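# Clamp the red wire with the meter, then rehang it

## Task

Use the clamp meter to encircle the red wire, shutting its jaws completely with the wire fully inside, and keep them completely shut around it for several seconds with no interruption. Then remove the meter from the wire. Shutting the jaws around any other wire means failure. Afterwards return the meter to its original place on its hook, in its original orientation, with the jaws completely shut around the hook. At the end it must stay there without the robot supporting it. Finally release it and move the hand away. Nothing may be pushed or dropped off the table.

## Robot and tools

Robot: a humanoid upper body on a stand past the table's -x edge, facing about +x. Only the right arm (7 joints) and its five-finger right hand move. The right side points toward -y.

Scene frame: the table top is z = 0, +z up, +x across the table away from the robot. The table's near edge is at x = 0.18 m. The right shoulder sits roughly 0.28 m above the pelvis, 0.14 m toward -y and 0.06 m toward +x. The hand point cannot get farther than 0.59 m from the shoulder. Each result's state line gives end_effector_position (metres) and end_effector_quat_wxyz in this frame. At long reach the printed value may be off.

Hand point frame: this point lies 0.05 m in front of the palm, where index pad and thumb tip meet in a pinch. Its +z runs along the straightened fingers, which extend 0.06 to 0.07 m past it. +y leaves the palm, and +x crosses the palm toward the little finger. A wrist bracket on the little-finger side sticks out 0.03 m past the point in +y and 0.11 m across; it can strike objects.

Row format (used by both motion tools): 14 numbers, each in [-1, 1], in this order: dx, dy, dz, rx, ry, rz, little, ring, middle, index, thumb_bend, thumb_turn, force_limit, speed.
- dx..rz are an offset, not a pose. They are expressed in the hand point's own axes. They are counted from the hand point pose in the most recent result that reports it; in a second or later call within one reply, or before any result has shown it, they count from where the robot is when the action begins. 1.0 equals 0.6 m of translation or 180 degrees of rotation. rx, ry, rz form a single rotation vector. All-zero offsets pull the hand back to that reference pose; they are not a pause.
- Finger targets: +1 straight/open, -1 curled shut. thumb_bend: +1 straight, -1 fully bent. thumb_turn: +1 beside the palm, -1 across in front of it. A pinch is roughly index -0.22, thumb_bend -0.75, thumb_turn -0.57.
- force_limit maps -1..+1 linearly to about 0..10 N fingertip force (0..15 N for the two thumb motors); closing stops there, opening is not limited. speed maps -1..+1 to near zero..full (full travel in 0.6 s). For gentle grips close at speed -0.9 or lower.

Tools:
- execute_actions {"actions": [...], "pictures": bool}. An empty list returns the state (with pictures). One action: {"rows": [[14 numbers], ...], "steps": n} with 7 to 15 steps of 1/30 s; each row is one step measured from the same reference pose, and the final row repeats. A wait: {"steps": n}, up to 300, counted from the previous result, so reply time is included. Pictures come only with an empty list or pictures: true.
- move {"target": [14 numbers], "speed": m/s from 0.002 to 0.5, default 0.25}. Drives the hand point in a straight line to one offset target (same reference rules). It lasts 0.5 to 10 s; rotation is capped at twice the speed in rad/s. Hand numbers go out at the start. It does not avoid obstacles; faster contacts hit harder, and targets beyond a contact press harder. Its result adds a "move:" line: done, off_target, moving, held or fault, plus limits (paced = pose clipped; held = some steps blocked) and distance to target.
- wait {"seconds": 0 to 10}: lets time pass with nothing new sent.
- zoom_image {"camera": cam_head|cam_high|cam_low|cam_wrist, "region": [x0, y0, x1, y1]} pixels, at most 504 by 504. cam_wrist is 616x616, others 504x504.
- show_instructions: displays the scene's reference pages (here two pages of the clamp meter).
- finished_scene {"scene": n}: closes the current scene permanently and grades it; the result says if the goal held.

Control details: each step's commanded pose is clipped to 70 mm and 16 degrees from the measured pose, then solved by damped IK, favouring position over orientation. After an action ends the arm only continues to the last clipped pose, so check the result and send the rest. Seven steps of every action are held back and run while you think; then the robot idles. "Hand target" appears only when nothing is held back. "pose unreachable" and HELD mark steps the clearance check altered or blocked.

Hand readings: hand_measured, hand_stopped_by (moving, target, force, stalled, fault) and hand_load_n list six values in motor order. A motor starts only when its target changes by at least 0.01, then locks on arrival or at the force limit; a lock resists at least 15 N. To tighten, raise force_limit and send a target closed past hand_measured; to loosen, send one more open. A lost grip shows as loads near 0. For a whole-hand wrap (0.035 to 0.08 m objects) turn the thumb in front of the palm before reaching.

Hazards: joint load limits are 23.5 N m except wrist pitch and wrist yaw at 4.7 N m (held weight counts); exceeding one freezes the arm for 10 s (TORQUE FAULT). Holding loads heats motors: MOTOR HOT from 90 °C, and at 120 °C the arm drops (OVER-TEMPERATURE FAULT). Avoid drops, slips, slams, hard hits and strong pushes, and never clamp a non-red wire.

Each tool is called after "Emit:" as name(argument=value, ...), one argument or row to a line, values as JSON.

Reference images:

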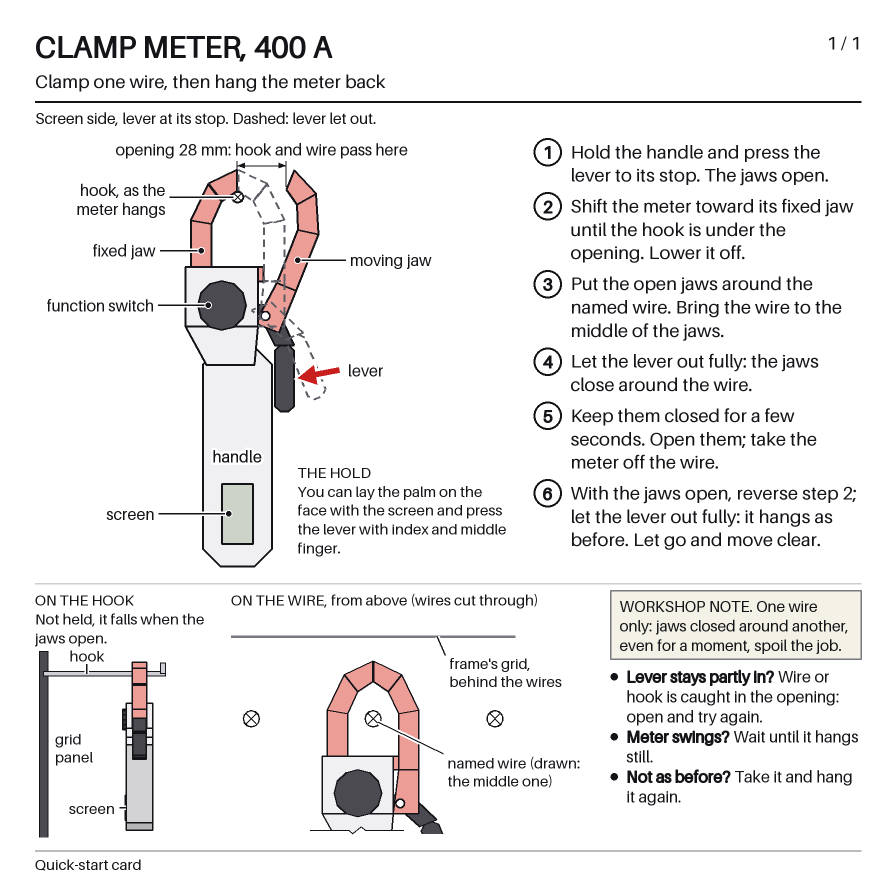

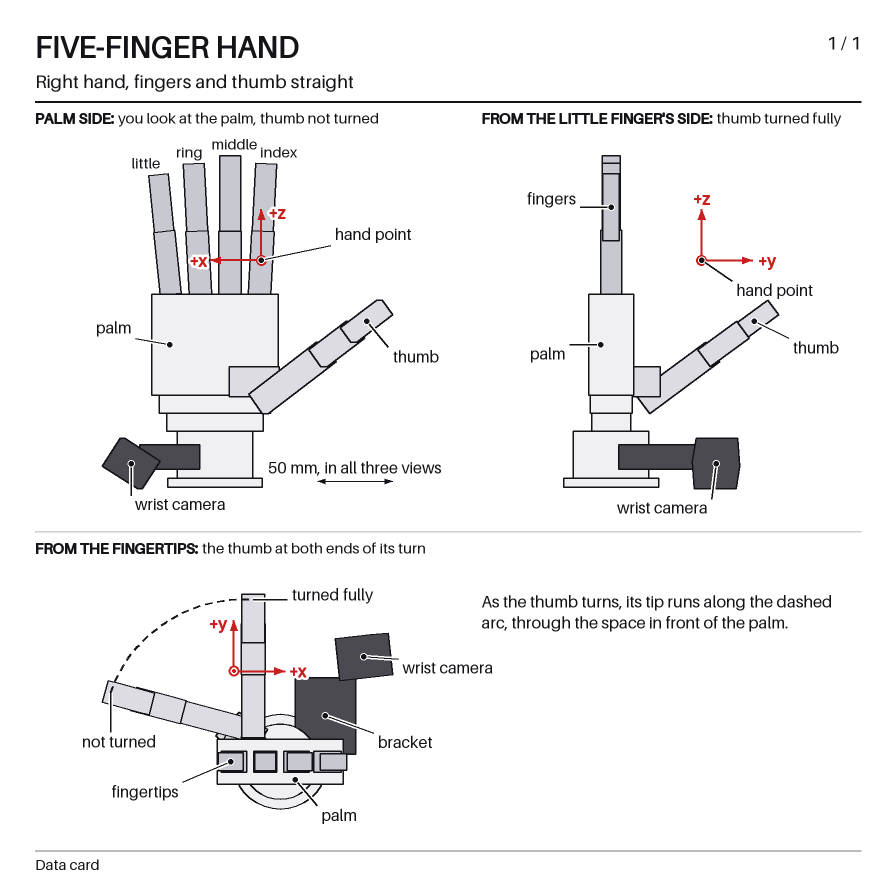

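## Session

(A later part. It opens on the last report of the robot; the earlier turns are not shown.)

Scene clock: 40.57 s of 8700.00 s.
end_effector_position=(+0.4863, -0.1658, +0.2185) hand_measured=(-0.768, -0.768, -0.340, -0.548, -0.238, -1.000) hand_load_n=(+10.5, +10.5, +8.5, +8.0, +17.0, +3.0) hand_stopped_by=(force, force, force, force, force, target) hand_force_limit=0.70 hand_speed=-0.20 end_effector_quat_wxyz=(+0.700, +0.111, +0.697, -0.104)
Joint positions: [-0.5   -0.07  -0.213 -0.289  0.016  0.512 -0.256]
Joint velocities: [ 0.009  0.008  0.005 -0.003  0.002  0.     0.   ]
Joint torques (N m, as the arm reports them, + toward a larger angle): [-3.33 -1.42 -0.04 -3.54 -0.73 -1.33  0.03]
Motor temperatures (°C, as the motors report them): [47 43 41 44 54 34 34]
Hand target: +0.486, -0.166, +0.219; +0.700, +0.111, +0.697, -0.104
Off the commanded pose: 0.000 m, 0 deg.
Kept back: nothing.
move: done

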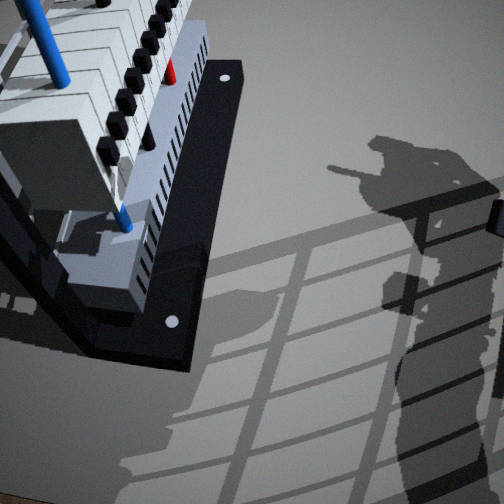

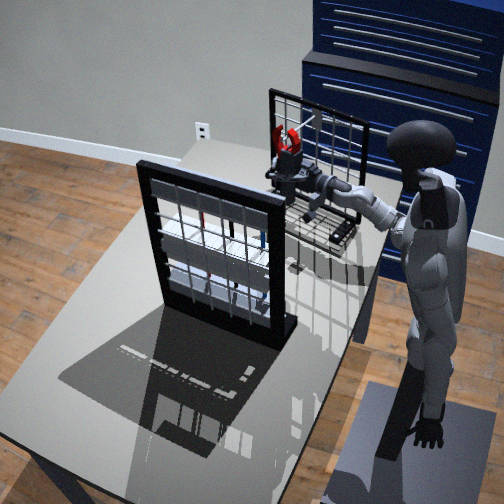

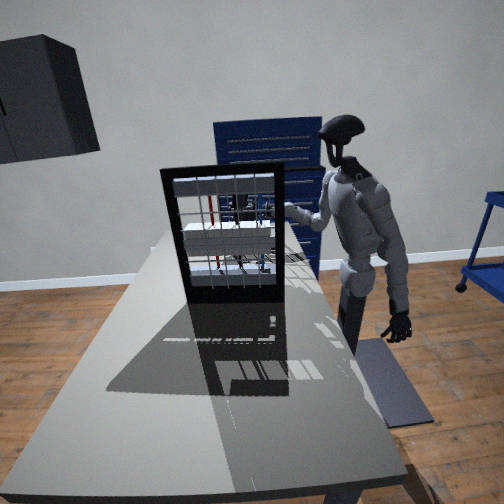

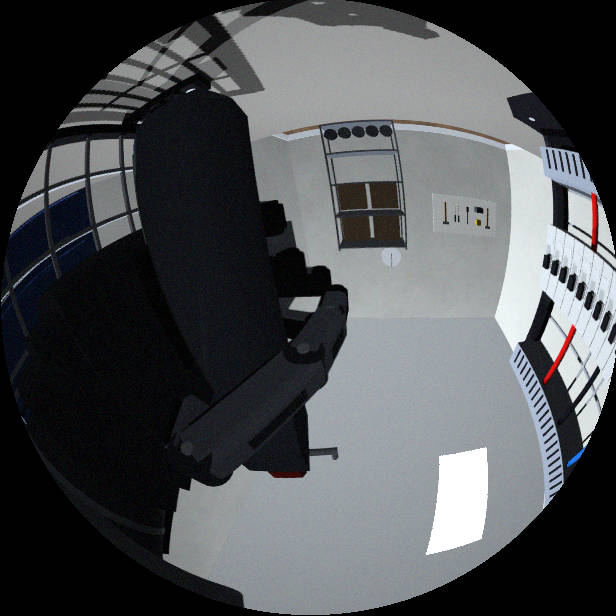

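Emit:
zoom_image(
  camera="cam_high",
  region=[255, 110, 325, 210],
)

Emit:
zoom_image(
  camera="cam_wrist",
  region=[230, 180, 390, 360],
)

Emit:
zoom_image(
  camera="cam_head",
  region=[310, 100, 504, 294],
)

Region (255, 110, 325, 210) of cam_high's 504x504 image, scaled by 5.040, with more detail than that image has; it fills the left 353 columns of this view, and the rest is white.

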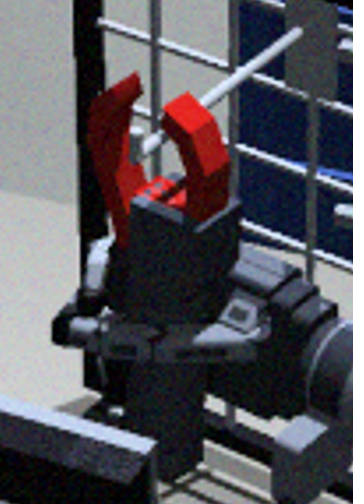

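Region (230, 180, 390, 360) of cam_wrist's 616x616 image, scaled by 2.800, with more detail than that image has.

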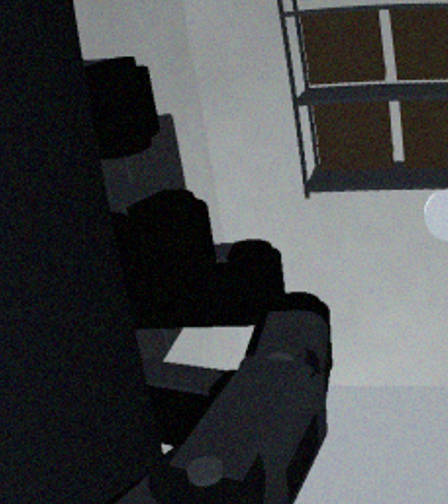

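Region (310, 100, 504, 294) of cam_head's 504x504 image, scaled by 2.598, with more detail than that image has.

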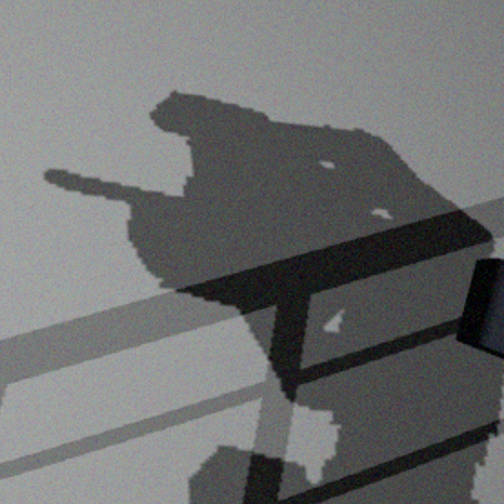

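Emit:
move(
  target=[-0.002,0,-0.023,0,0,0,-1,-1,-1,-1,-0.6,-1,0.7,-0.2],
  speed=0.05,
)

Emit:
zoom_image(
  camera="cam_high",
  region=[255, 110, 325, 180],
)

Emit:
zoom_image(
  camera="cam_head",
  region=[310, 100, 504, 294],
)

Scene clock: 44.73 s of 8700.00 s.
end_effector_position=(+0.4733, -0.1620, +0.2207) hand_measured=(-0.768, -0.768, -0.340, -0.548, -0.238, -1.000) hand_load_n=(+10.5, +10.5, +8.5, +8.0, +17.0, +3.0) hand_stopped_by=(force, force, force, force, force, target) hand_force_limit=0.70 hand_speed=-0.20 end_effector_quat_wxyz=(+0.701, +0.111, +0.697, -0.102)
Joint positions: [-0.445 -0.054 -0.189 -0.384  0.016  0.549 -0.267]
Joint velocities: [-0.012 -0.002 -0.009  0.009  0.     0.    -0.001]
Joint torques (N m, as the arm reports them, + toward a larger angle): [-3.66 -1.39  0.24 -4.65 -0.74 -1.89 -0.03]
Motor temperatures (°C, as the motors report them): [48 43 41 45 54 35 34]
Hand target: +0.473, -0.162, +0.220; +0.700, +0.111, +0.697, -0.104
Off the commanded pose: 0.001 m, 0 deg.
Kept back: nothing.
After step 90, 0.30 s passed at rest.
move: done

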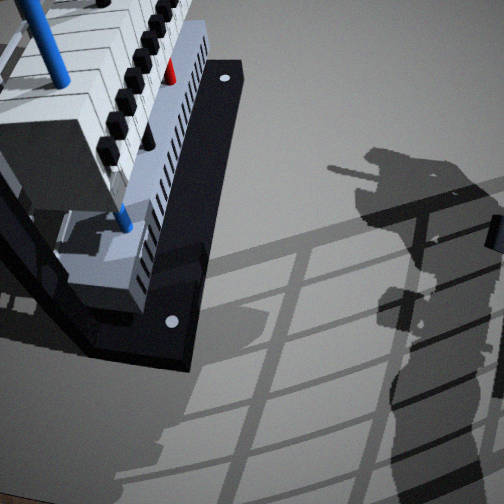

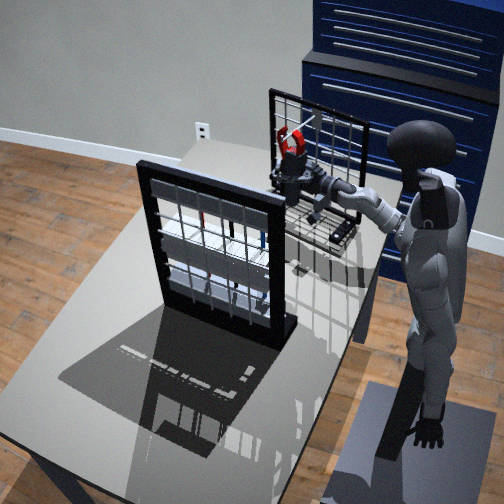

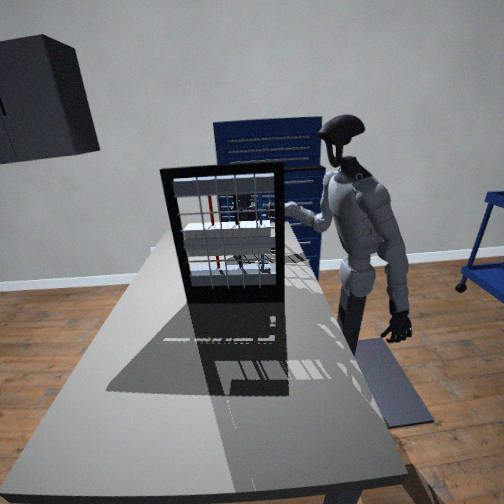

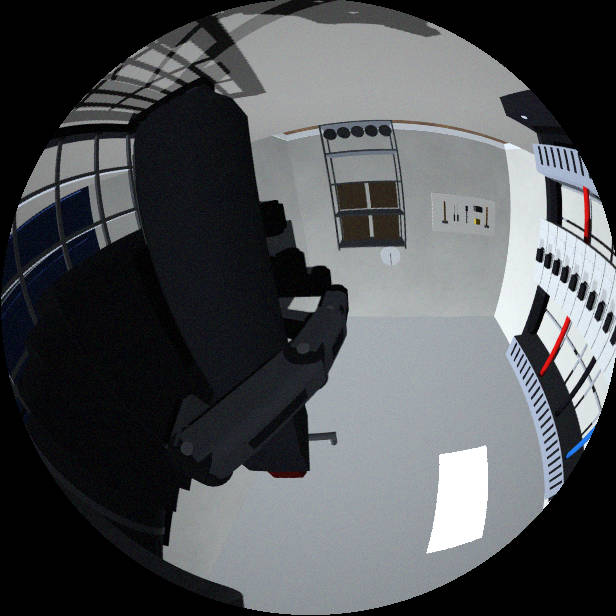

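Region (255, 110, 325, 180) of cam_high's 504x504 image, scaled by 7.200, with more detail than that image has.

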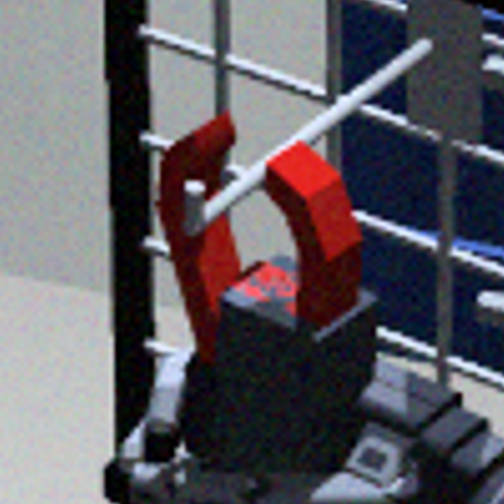

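Region (310, 100, 504, 294) of cam_head's 504x504 image, scaled by 2.598, with more detail than that image has.

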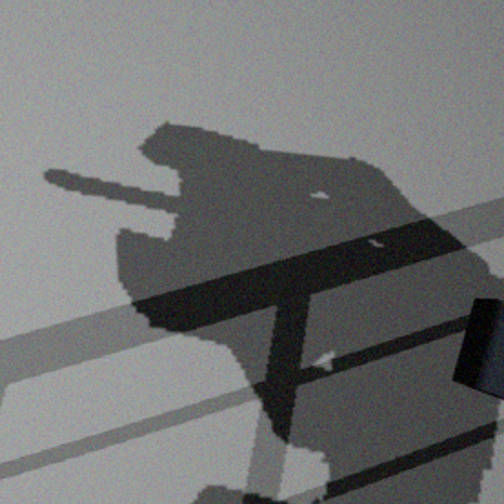

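Emit:
move(
  target=[0.066,0,0,0,0,0,-1,-1,-1,-1,-0.6,-1,0.7,-0.2],
  speed=0.08,
)

Emit:
move(
  target=[-0.065,0.185,0.024,-0.0756,-0.0756,-0.4957,-1,-1,-1,-1,-0.6,-1,0.7,-0.2],
  speed=0.35,
)

Scene clock: 47.40 s of 8700.00 s.
end_effector_position=(+0.4722, -0.1621, +0.1806) hand_measured=(-0.768, -0.768, -0.340, -0.548, -0.238, -1.000) hand_load_n=(+10.5, +10.5, +8.5, +8.0, +17.0, +3.0) hand_stopped_by=(force, force, force, force, force, target) hand_force_limit=0.70 hand_speed=-0.20 end_effector_quat_wxyz=(+0.700, +0.112, +0.698, -0.102)
Joint positions: [-0.372 -0.038 -0.172 -0.177  0.013  0.272 -0.264]
Joint velocities: [ 0.    -0.002  0.012 -0.011  0.009  0.     0.   ]
Joint torques (N m, as the arm reports them, + toward a larger angle): [-3.9  -1.35 -0.09 -4.67 -0.75 -2.13  0.06]
Motor temperatures (°C, as the motors report them): [49 43 41 45 54 36 33]
Hand target: +0.472, -0.161, +0.181; +0.701, +0.110, +0.697, -0.102
Off the commanded pose: 0.002 m, 0 deg.
Kept back: nothing.
move: done

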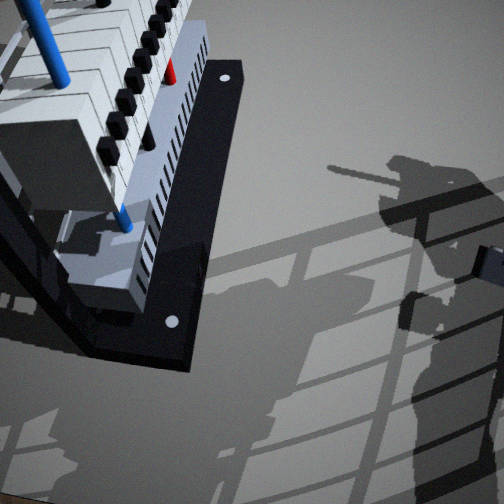

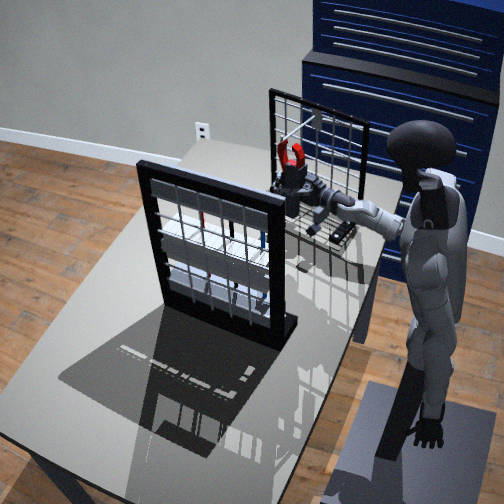

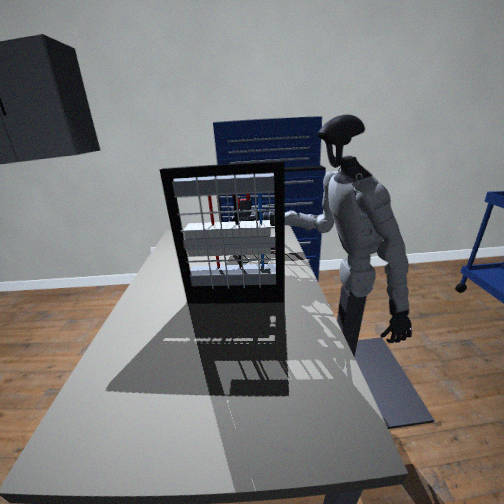

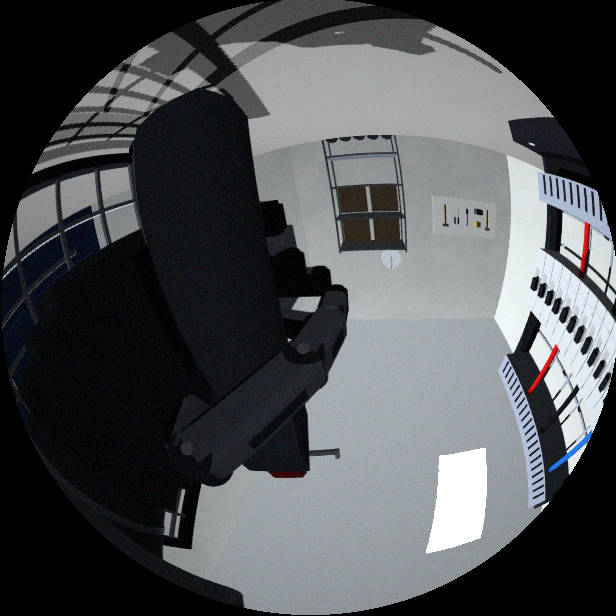

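Scene clock: 50.20 s of 8700.00 s.
end_effector_position=(+0.5198, -0.0531, +0.2143) hand_measured=(-0.768, -0.768, -0.340, -0.548, -0.238, -1.000) hand_load_n=(+10.5, +10.5, +8.5, +8.0, +17.0, +3.0) hand_stopped_by=(force, force, force, force, force, target) hand_force_limit=0.70 hand_speed=-0.20 end_effector_quat_wxyz=(+0.506, -0.511, +0.499, -0.485)
Joint positions: [-1.195 -0.654  0.858 -0.11  -0.806  1.033  0.43 ]
Joint velocities: [ 0.02  -0.002  0.008 -0.009 -0.008  0.001  0.   ]
Joint torques (N m, as the arm reports them, + toward a larger angle): [-5.62 -1.96 -4.16 -2.03 -1.73  0.07 -0.93]
Motor temperatures (°C, as the motors report them): [50 43 41 45 54 36 34]
Hand target: +0.520, -0.054, +0.214; +0.504, -0.510, +0.499, -0.486
Off the commanded pose: 0.010 m, 2 deg.
Kept back: nothing.
move: off_target

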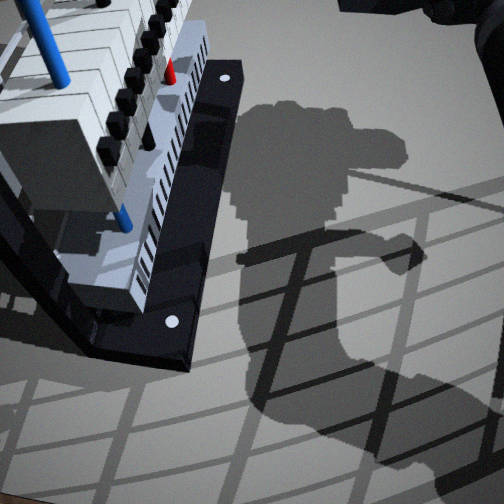

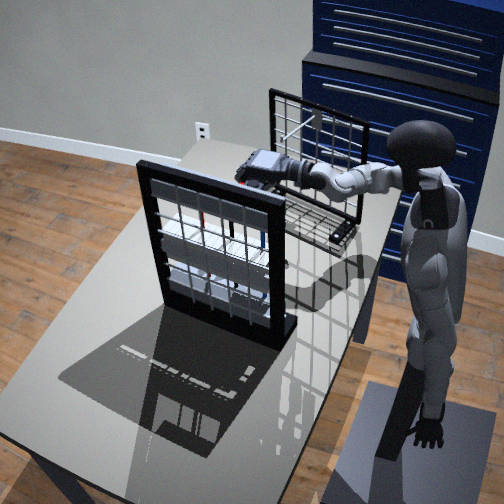

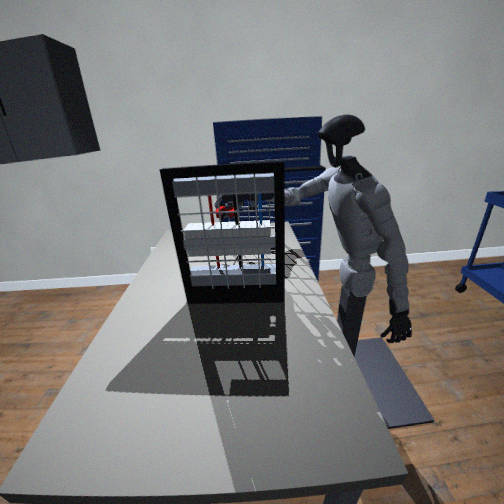

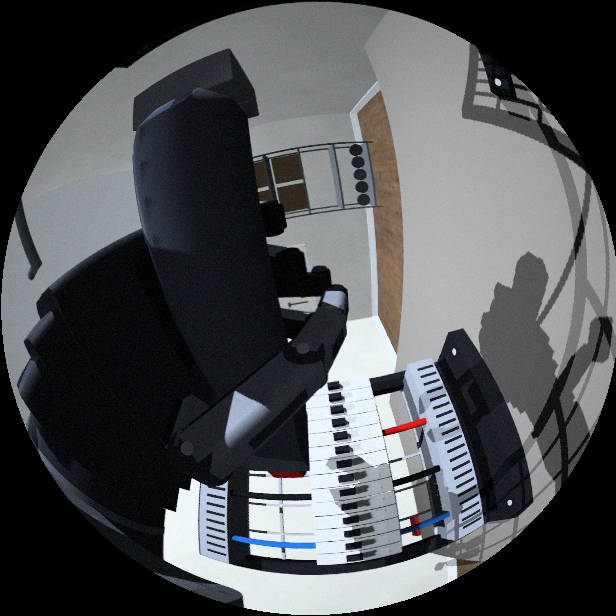

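Emit:
zoom_image(
  camera="cam_wrist",
  region=[190, 340, 490, 590],
)

Emit:
zoom_image(
  camera="cam_low",
  region=[170, 160, 300, 260],
)

Region (190, 340, 490, 590) of cam_wrist's 616x616 image, scaled by 1.680, with more detail than that image has.

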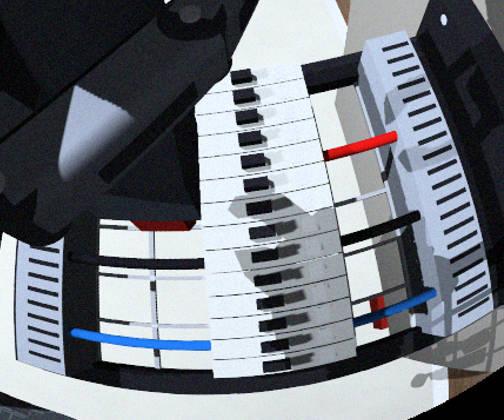

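Region (170, 160, 300, 260) of cam_low's 504x504 image, scaled by 3.877, with more detail than that image has; it fills the top 388 rows of this view, and the rest is white.

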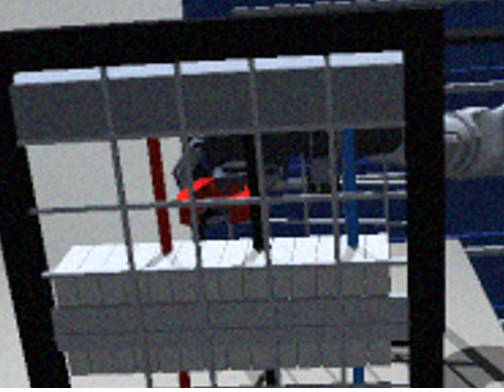

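Emit:
move(
  target=[-0.068,-0.078,0.057,0,0,0,-1,-1,-1,-1,-0.6,-1,0.7,-0.2],
  speed=0.15,
)

Emit:
zoom_image(
  camera="cam_low",
  region=[170, 160, 300, 260],
)

Emit:
zoom_image(
  camera="cam_wrist",
  region=[190, 340, 490, 590],
)

Scene clock: 54.93 s of 8700.00 s.
end_effector_position=(+0.5548, -0.0140, +0.2619) hand_measured=(-0.768, -0.768, -0.340, -0.548, -0.238, -1.000) hand_load_n=(+10.5, +10.5, +8.5, +8.0, +17.0, +3.0) hand_stopped_by=(force, force, force, force, force, target) hand_force_limit=0.70 hand_speed=-0.20 end_effector_quat_wxyz=(+0.505, -0.510, +0.498, -0.487)
Joint positions: [-1.491 -0.461  0.859  0.274 -0.769  0.934  0.479]
Joint velocities: [ 0.    -0.002 -0.005 -0.008  0.006 -0.002  0.   ]
Joint torques (N m, as the arm reports them, + toward a larger angle): [-6.37 -1.71 -4.09 -2.05 -1.51 -0.11 -1.04]
Motor temperatures (°C, as the motors report them): [54 44 42 44 54 35 35]
Hand target: +0.555, -0.013, +0.261; +0.505, -0.511, +0.499, -0.485
Off the commanded pose: 0.003 m, 0 deg.
Kept back: nothing.
After step 90, 0.73 s passed at rest.
move: done

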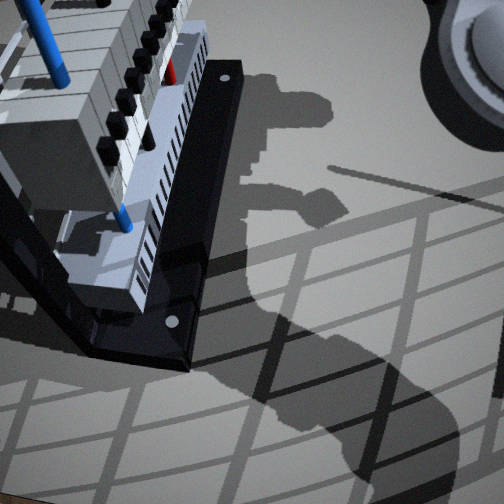

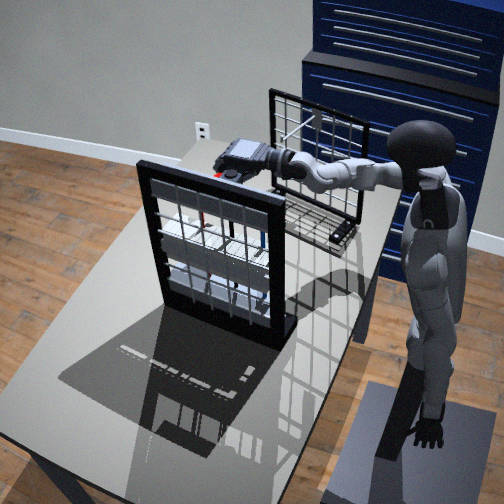

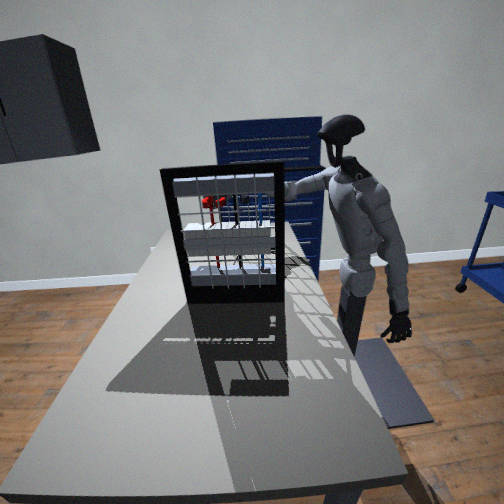

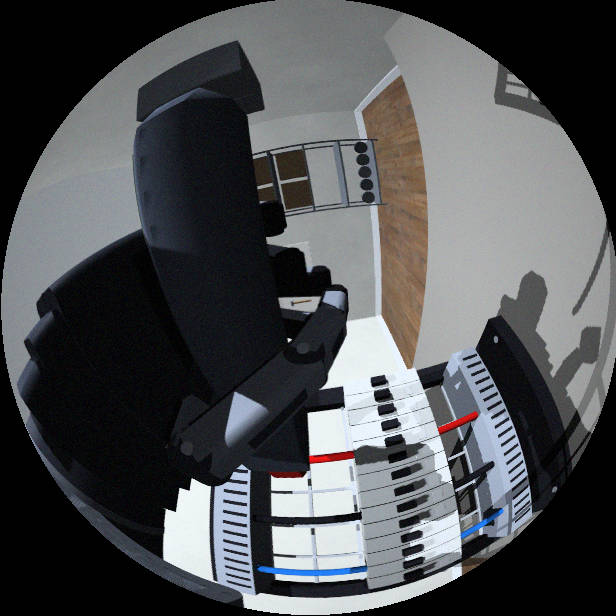

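Region (170, 160, 300, 260) of cam_low's 504x504 image, scaled by 3.877, with more detail than that image has; it fills the top 388 rows of this view, and the rest is white.

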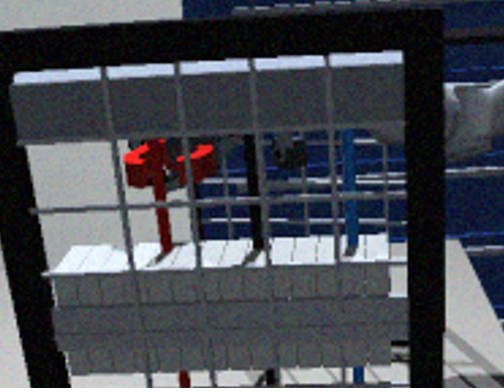

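Region (190, 340, 490, 590) of cam_wrist's 616x616 image, scaled by 1.680, with more detail than that image has.

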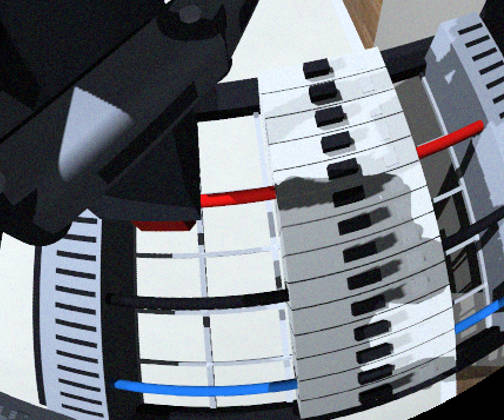

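Emit:
move(
  target=[-0.075,0.015,0,0,0,0,-1,-1,-1,-1,-0.6,-1,0.7,-0.2],
  speed=0.06,
)

Emit:
zoom_image(
  camera="cam_low",
  region=[180, 170, 260, 250],
)

Emit:
zoom_image(
  camera="cam_wrist",
  region=[190, 340, 490, 590],
)

Emit:
zoom_image(
  camera="cam_high",
  region=[160, 150, 260, 250],
)

Scene clock: 56.80 s of 8700.00 s.
end_effector_position=(+0.5537, +0.0326, +0.2526) hand_measured=(-0.768, -0.768, -0.340, -0.548, -0.238, -1.000) hand_load_n=(+10.5, +10.5, +8.5, +8.0, +17.0, +3.0) hand_stopped_by=(force, force, force, force, force, target) hand_force_limit=0.70 hand_speed=-0.20 end_effector_quat_wxyz=(+0.505, -0.512, +0.498, -0.484)
Joint positions: [-1.56  -0.25   0.896  0.473 -0.773  0.979  0.413]
Joint velocities: [-0.017  0.009 -0.012  0.026 -0.008  0.     0.   ]
Joint torques (N m, as the arm reports them, + toward a larger angle): [-6.43 -1.81 -3.06 -2.37 -1.74  0.   -1.09]
Motor temperatures (°C, as the motors report them): [55 44 42 44 54 34 35]
Hand target: +0.554, +0.032, +0.254; +0.505, -0.510, +0.498, -0.486
Off the commanded pose: 0.002 m, 0 deg.
Kept back: nothing.
move: done

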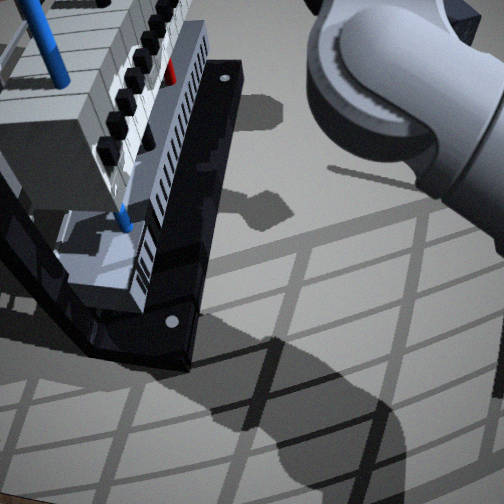

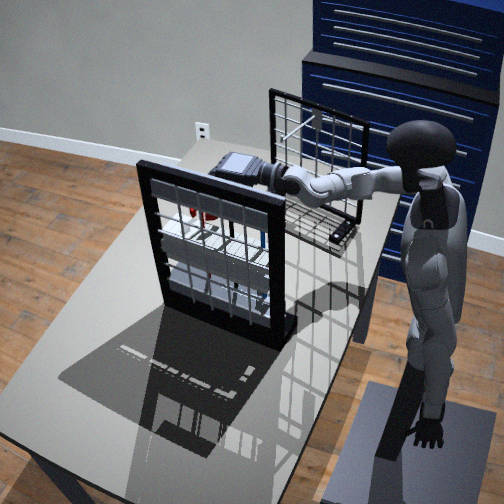

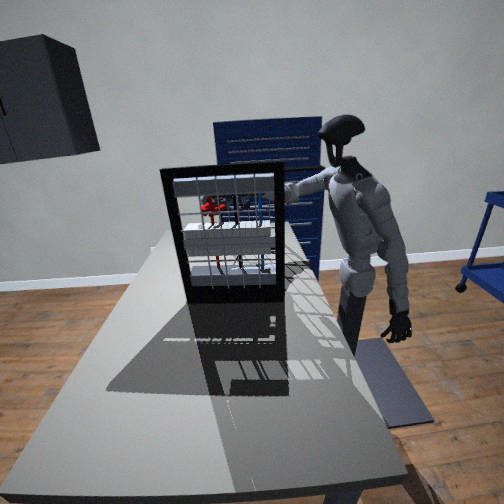

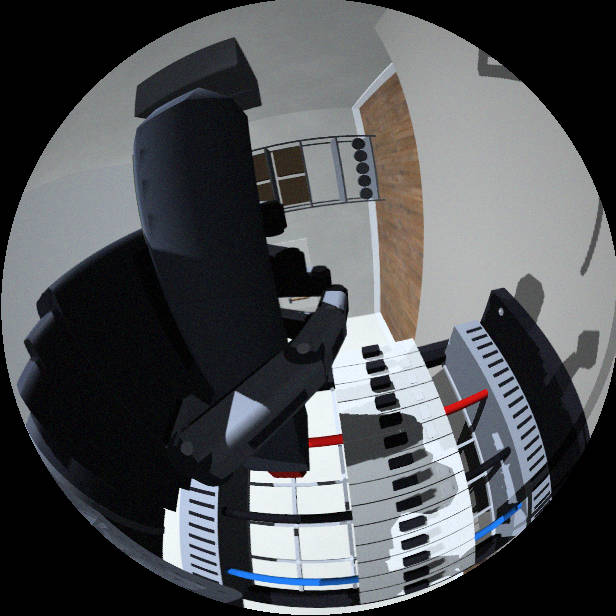

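Region (180, 170, 260, 250) of cam_low's 504x504 image, scaled by 6.300, with more detail than that image has.

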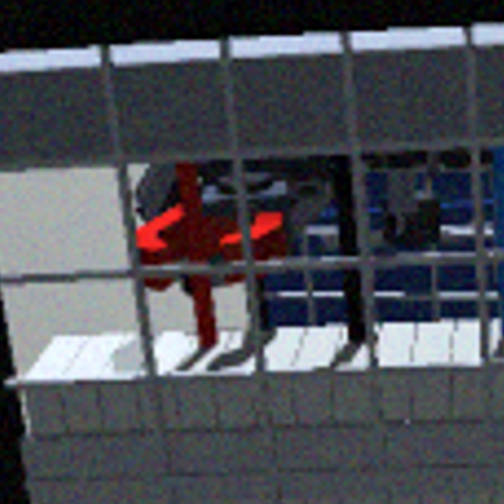

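Region (190, 340, 490, 590) of cam_wrist's 616x616 image, scaled by 1.680, with more detail than that image has.

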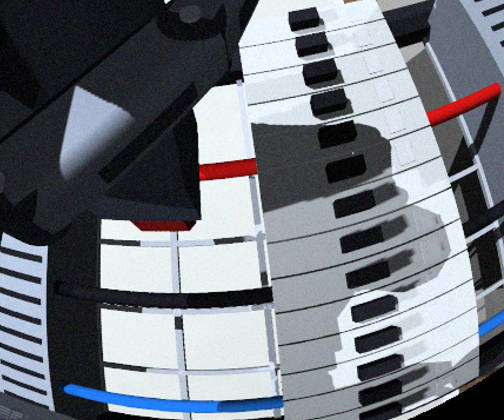

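Region (160, 150, 260, 250) of cam_high's 504x504 image, scaled by 5.040, with more detail than that image has.

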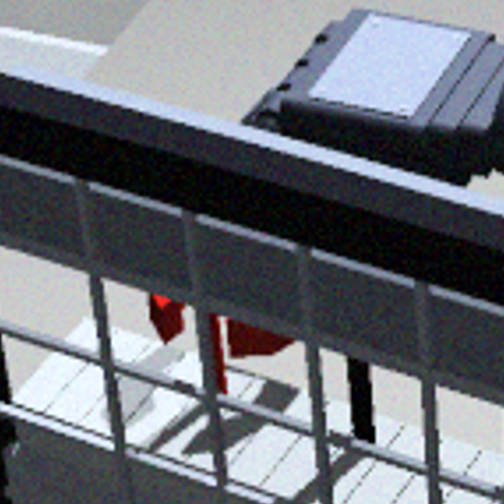

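Emit:
move(
  target=[-0.037,0.003,0.019,0,0,0,-1,-1,-1,-1,-0.6,-1,0.7,-0.2],
  speed=0.05,
)

Emit:
zoom_image(
  camera="cam_low",
  region=[180, 170, 260, 250],
)

Emit:
zoom_image(
  camera="cam_wrist",
  region=[190, 340, 490, 590],
)

Emit:
zoom_image(
  camera="cam_high",
  region=[160, 150, 260, 250],
)

Scene clock: 58.87 s of 8700.00 s.
end_effector_position=(+0.5650, +0.0541, +0.2502) hand_measured=(-0.768, -0.768, -0.340, -0.548, -0.238, -1.000) hand_load_n=(+10.5, +10.5, +8.5, +8.0, +17.0, +3.0) hand_stopped_by=(force, force, force, force, force, target) hand_force_limit=0.70 hand_speed=-0.20 end_effector_quat_wxyz=(+0.506, -0.511, +0.499, -0.484)
Joint positions: [-1.574 -0.023  0.608  0.78  -1.036  0.787  0.374]
Joint velocities: [-0.003  0.048 -0.117  0.043 -0.137 -0.044  0.035]
Joint torques (N m, as the arm reports them, + toward a larger angle): [-6.7  -1.73 -1.68 -3.32 -1.58 -0.17 -0.88]
Motor temperatures (°C, as the motors report them): [57 44 42 44 54 34 36]
Hand target: +0.565, +0.055, +0.251; +0.505, -0.512, +0.498, -0.484
Off the commanded pose: 0.001 m, 0 deg.
joint sent to its limit — the command would take joint 1 (shoulder pitch) past its lower limit, so that joint was sent only as far as its limit.
Kept back: nothing.
move: done

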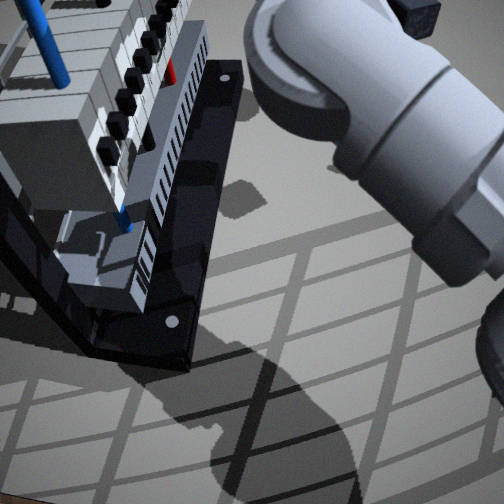

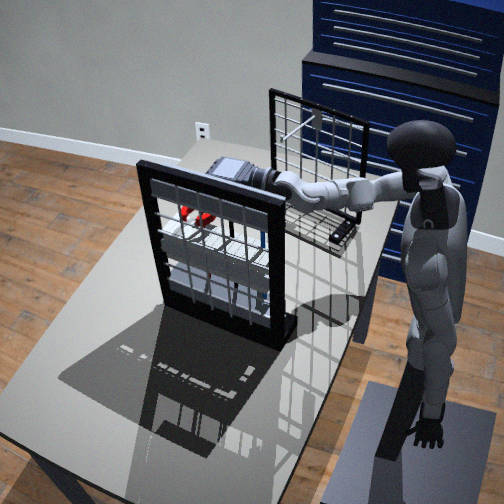

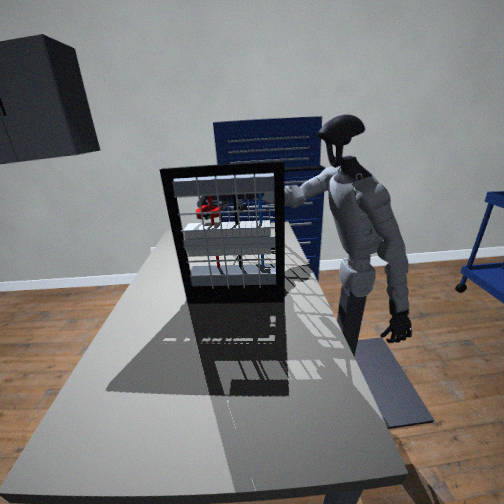

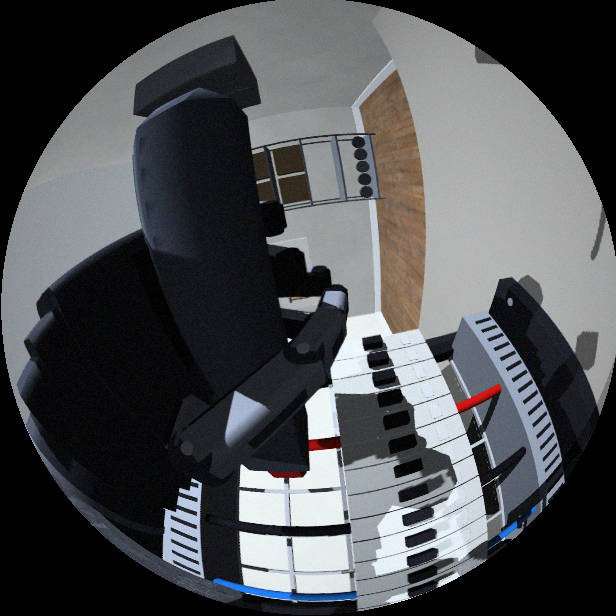

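Region (180, 170, 260, 250) of cam_low's 504x504 image, scaled by 6.300, with more detail than that image has.

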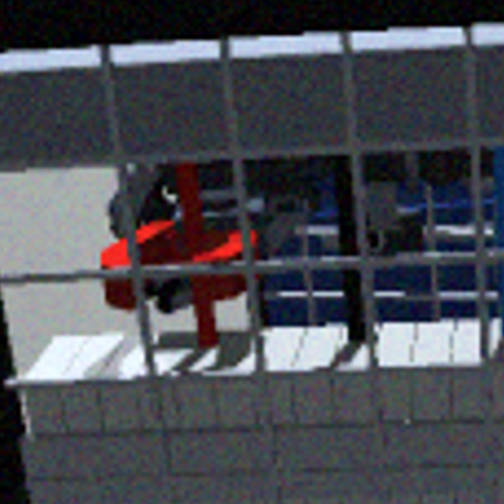

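Region (190, 340, 490, 590) of cam_wrist's 616x616 image, scaled by 1.680, with more detail than that image has.

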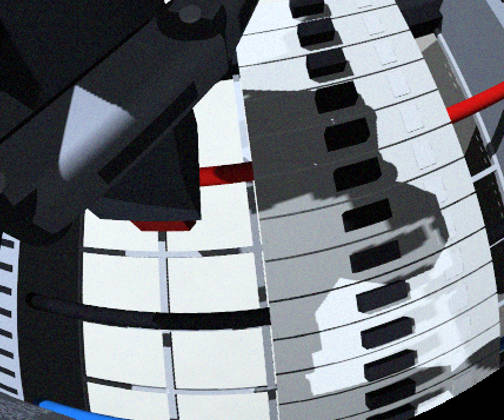

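Region (160, 150, 260, 250) of cam_high's 504x504 image, scaled by 5.040, with more detail than that image has.

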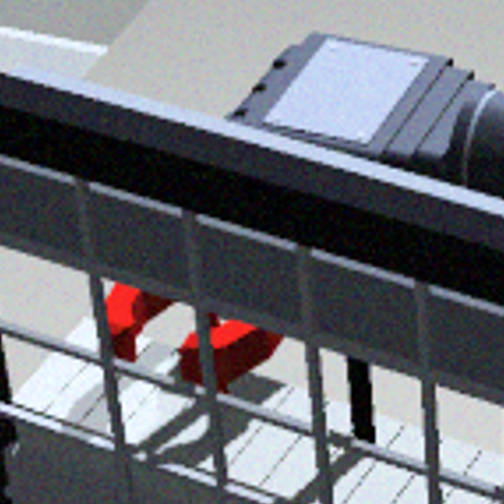

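Emit:
move(
  target=[0,0,0,0,0,0,-1,-1,0.75,0.75,-0.6,-1,0.7,-0.2],
  speed=0.05,
)

Emit:
zoom_image(
  camera="cam_low",
  region=[180, 170, 260, 250],
)

Emit:
zoom_image(
  camera="cam_high",
  region=[160, 170, 240, 250],
)

Scene clock: 60.43 s of 8700.00 s.
end_effector_position=(+0.5649, +0.0543, +0.2502) hand_measured=(-0.768, -0.768, +0.750, +0.750, -0.238, -1.000) hand_load_n=(+11.0, +11.0, +0.0, +0.0, +13.5, +3.5) hand_stopped_by=(force, force, target, target, force, target) hand_force_limit=0.70 hand_speed=-0.20 end_effector_quat_wxyz=(+0.506, -0.511, +0.499, -0.483)
Joint positions: [-1.574 -0.02   0.602  0.782 -1.043  0.784  0.376]
Joint velocities: [-0.009  0.002  0.006  0.003  0.003  0.     0.   ]
Joint torques (N m, as the arm reports them, + toward a larger angle): [-6.48 -1.52 -1.47 -3.37 -1.5   0.   -1.02]
Motor temperatures (°C, as the motors report them): [58 44 42 44 54 34 36]
Hand target: +0.565, +0.054, +0.250; +0.506, -0.511, +0.499, -0.484
Off the commanded pose: 0.000 m, 0 deg.
Kept back: nothing.
move: done

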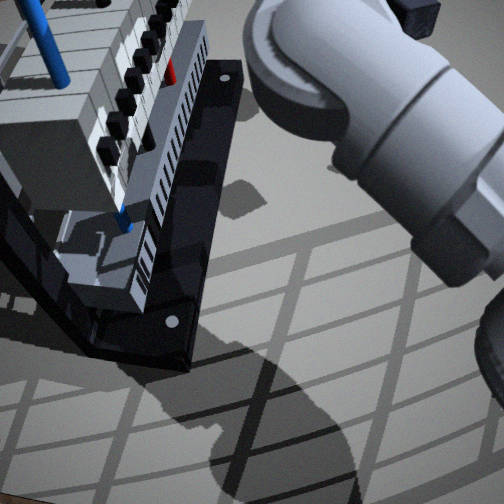

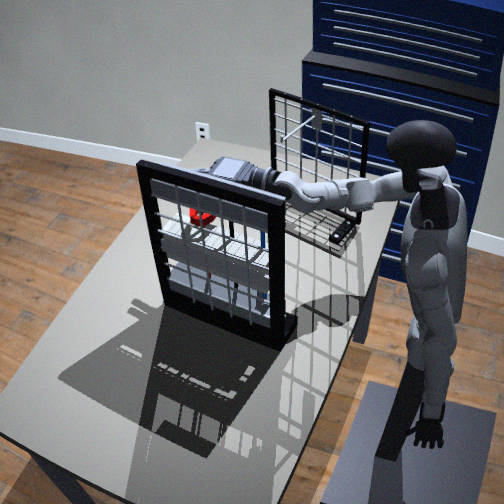

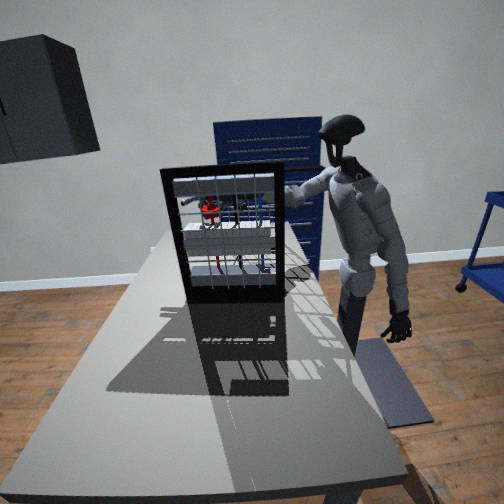

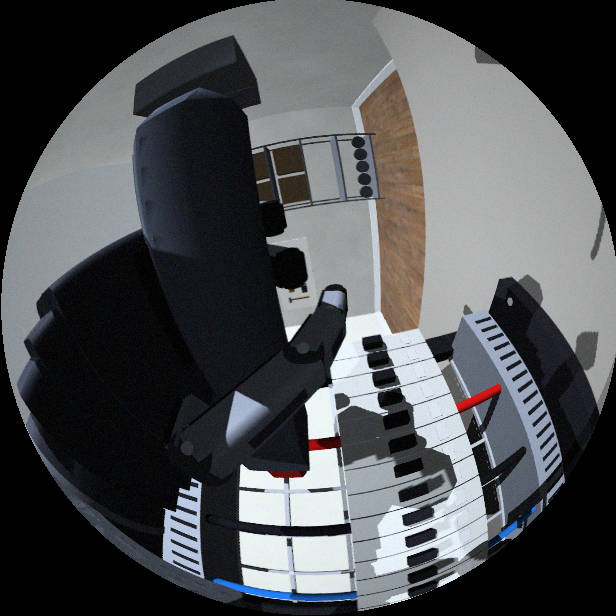

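Region (180, 170, 260, 250) of cam_low's 504x504 image, scaled by 6.300, with more detail than that image has.

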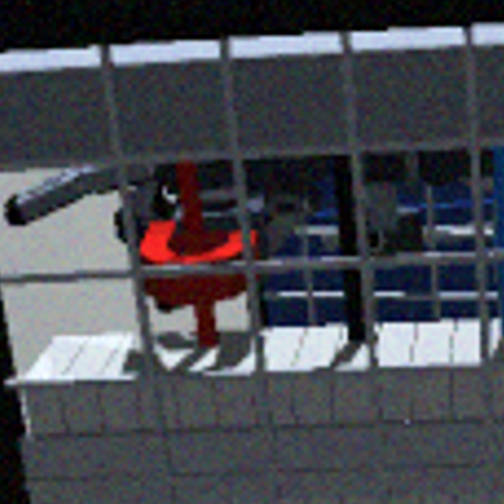

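Region (160, 170, 240, 250) of cam_high's 504x504 image, scaled by 6.300, with more detail than that image has.

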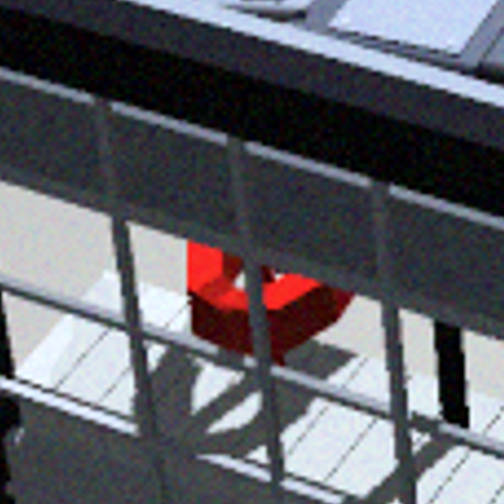

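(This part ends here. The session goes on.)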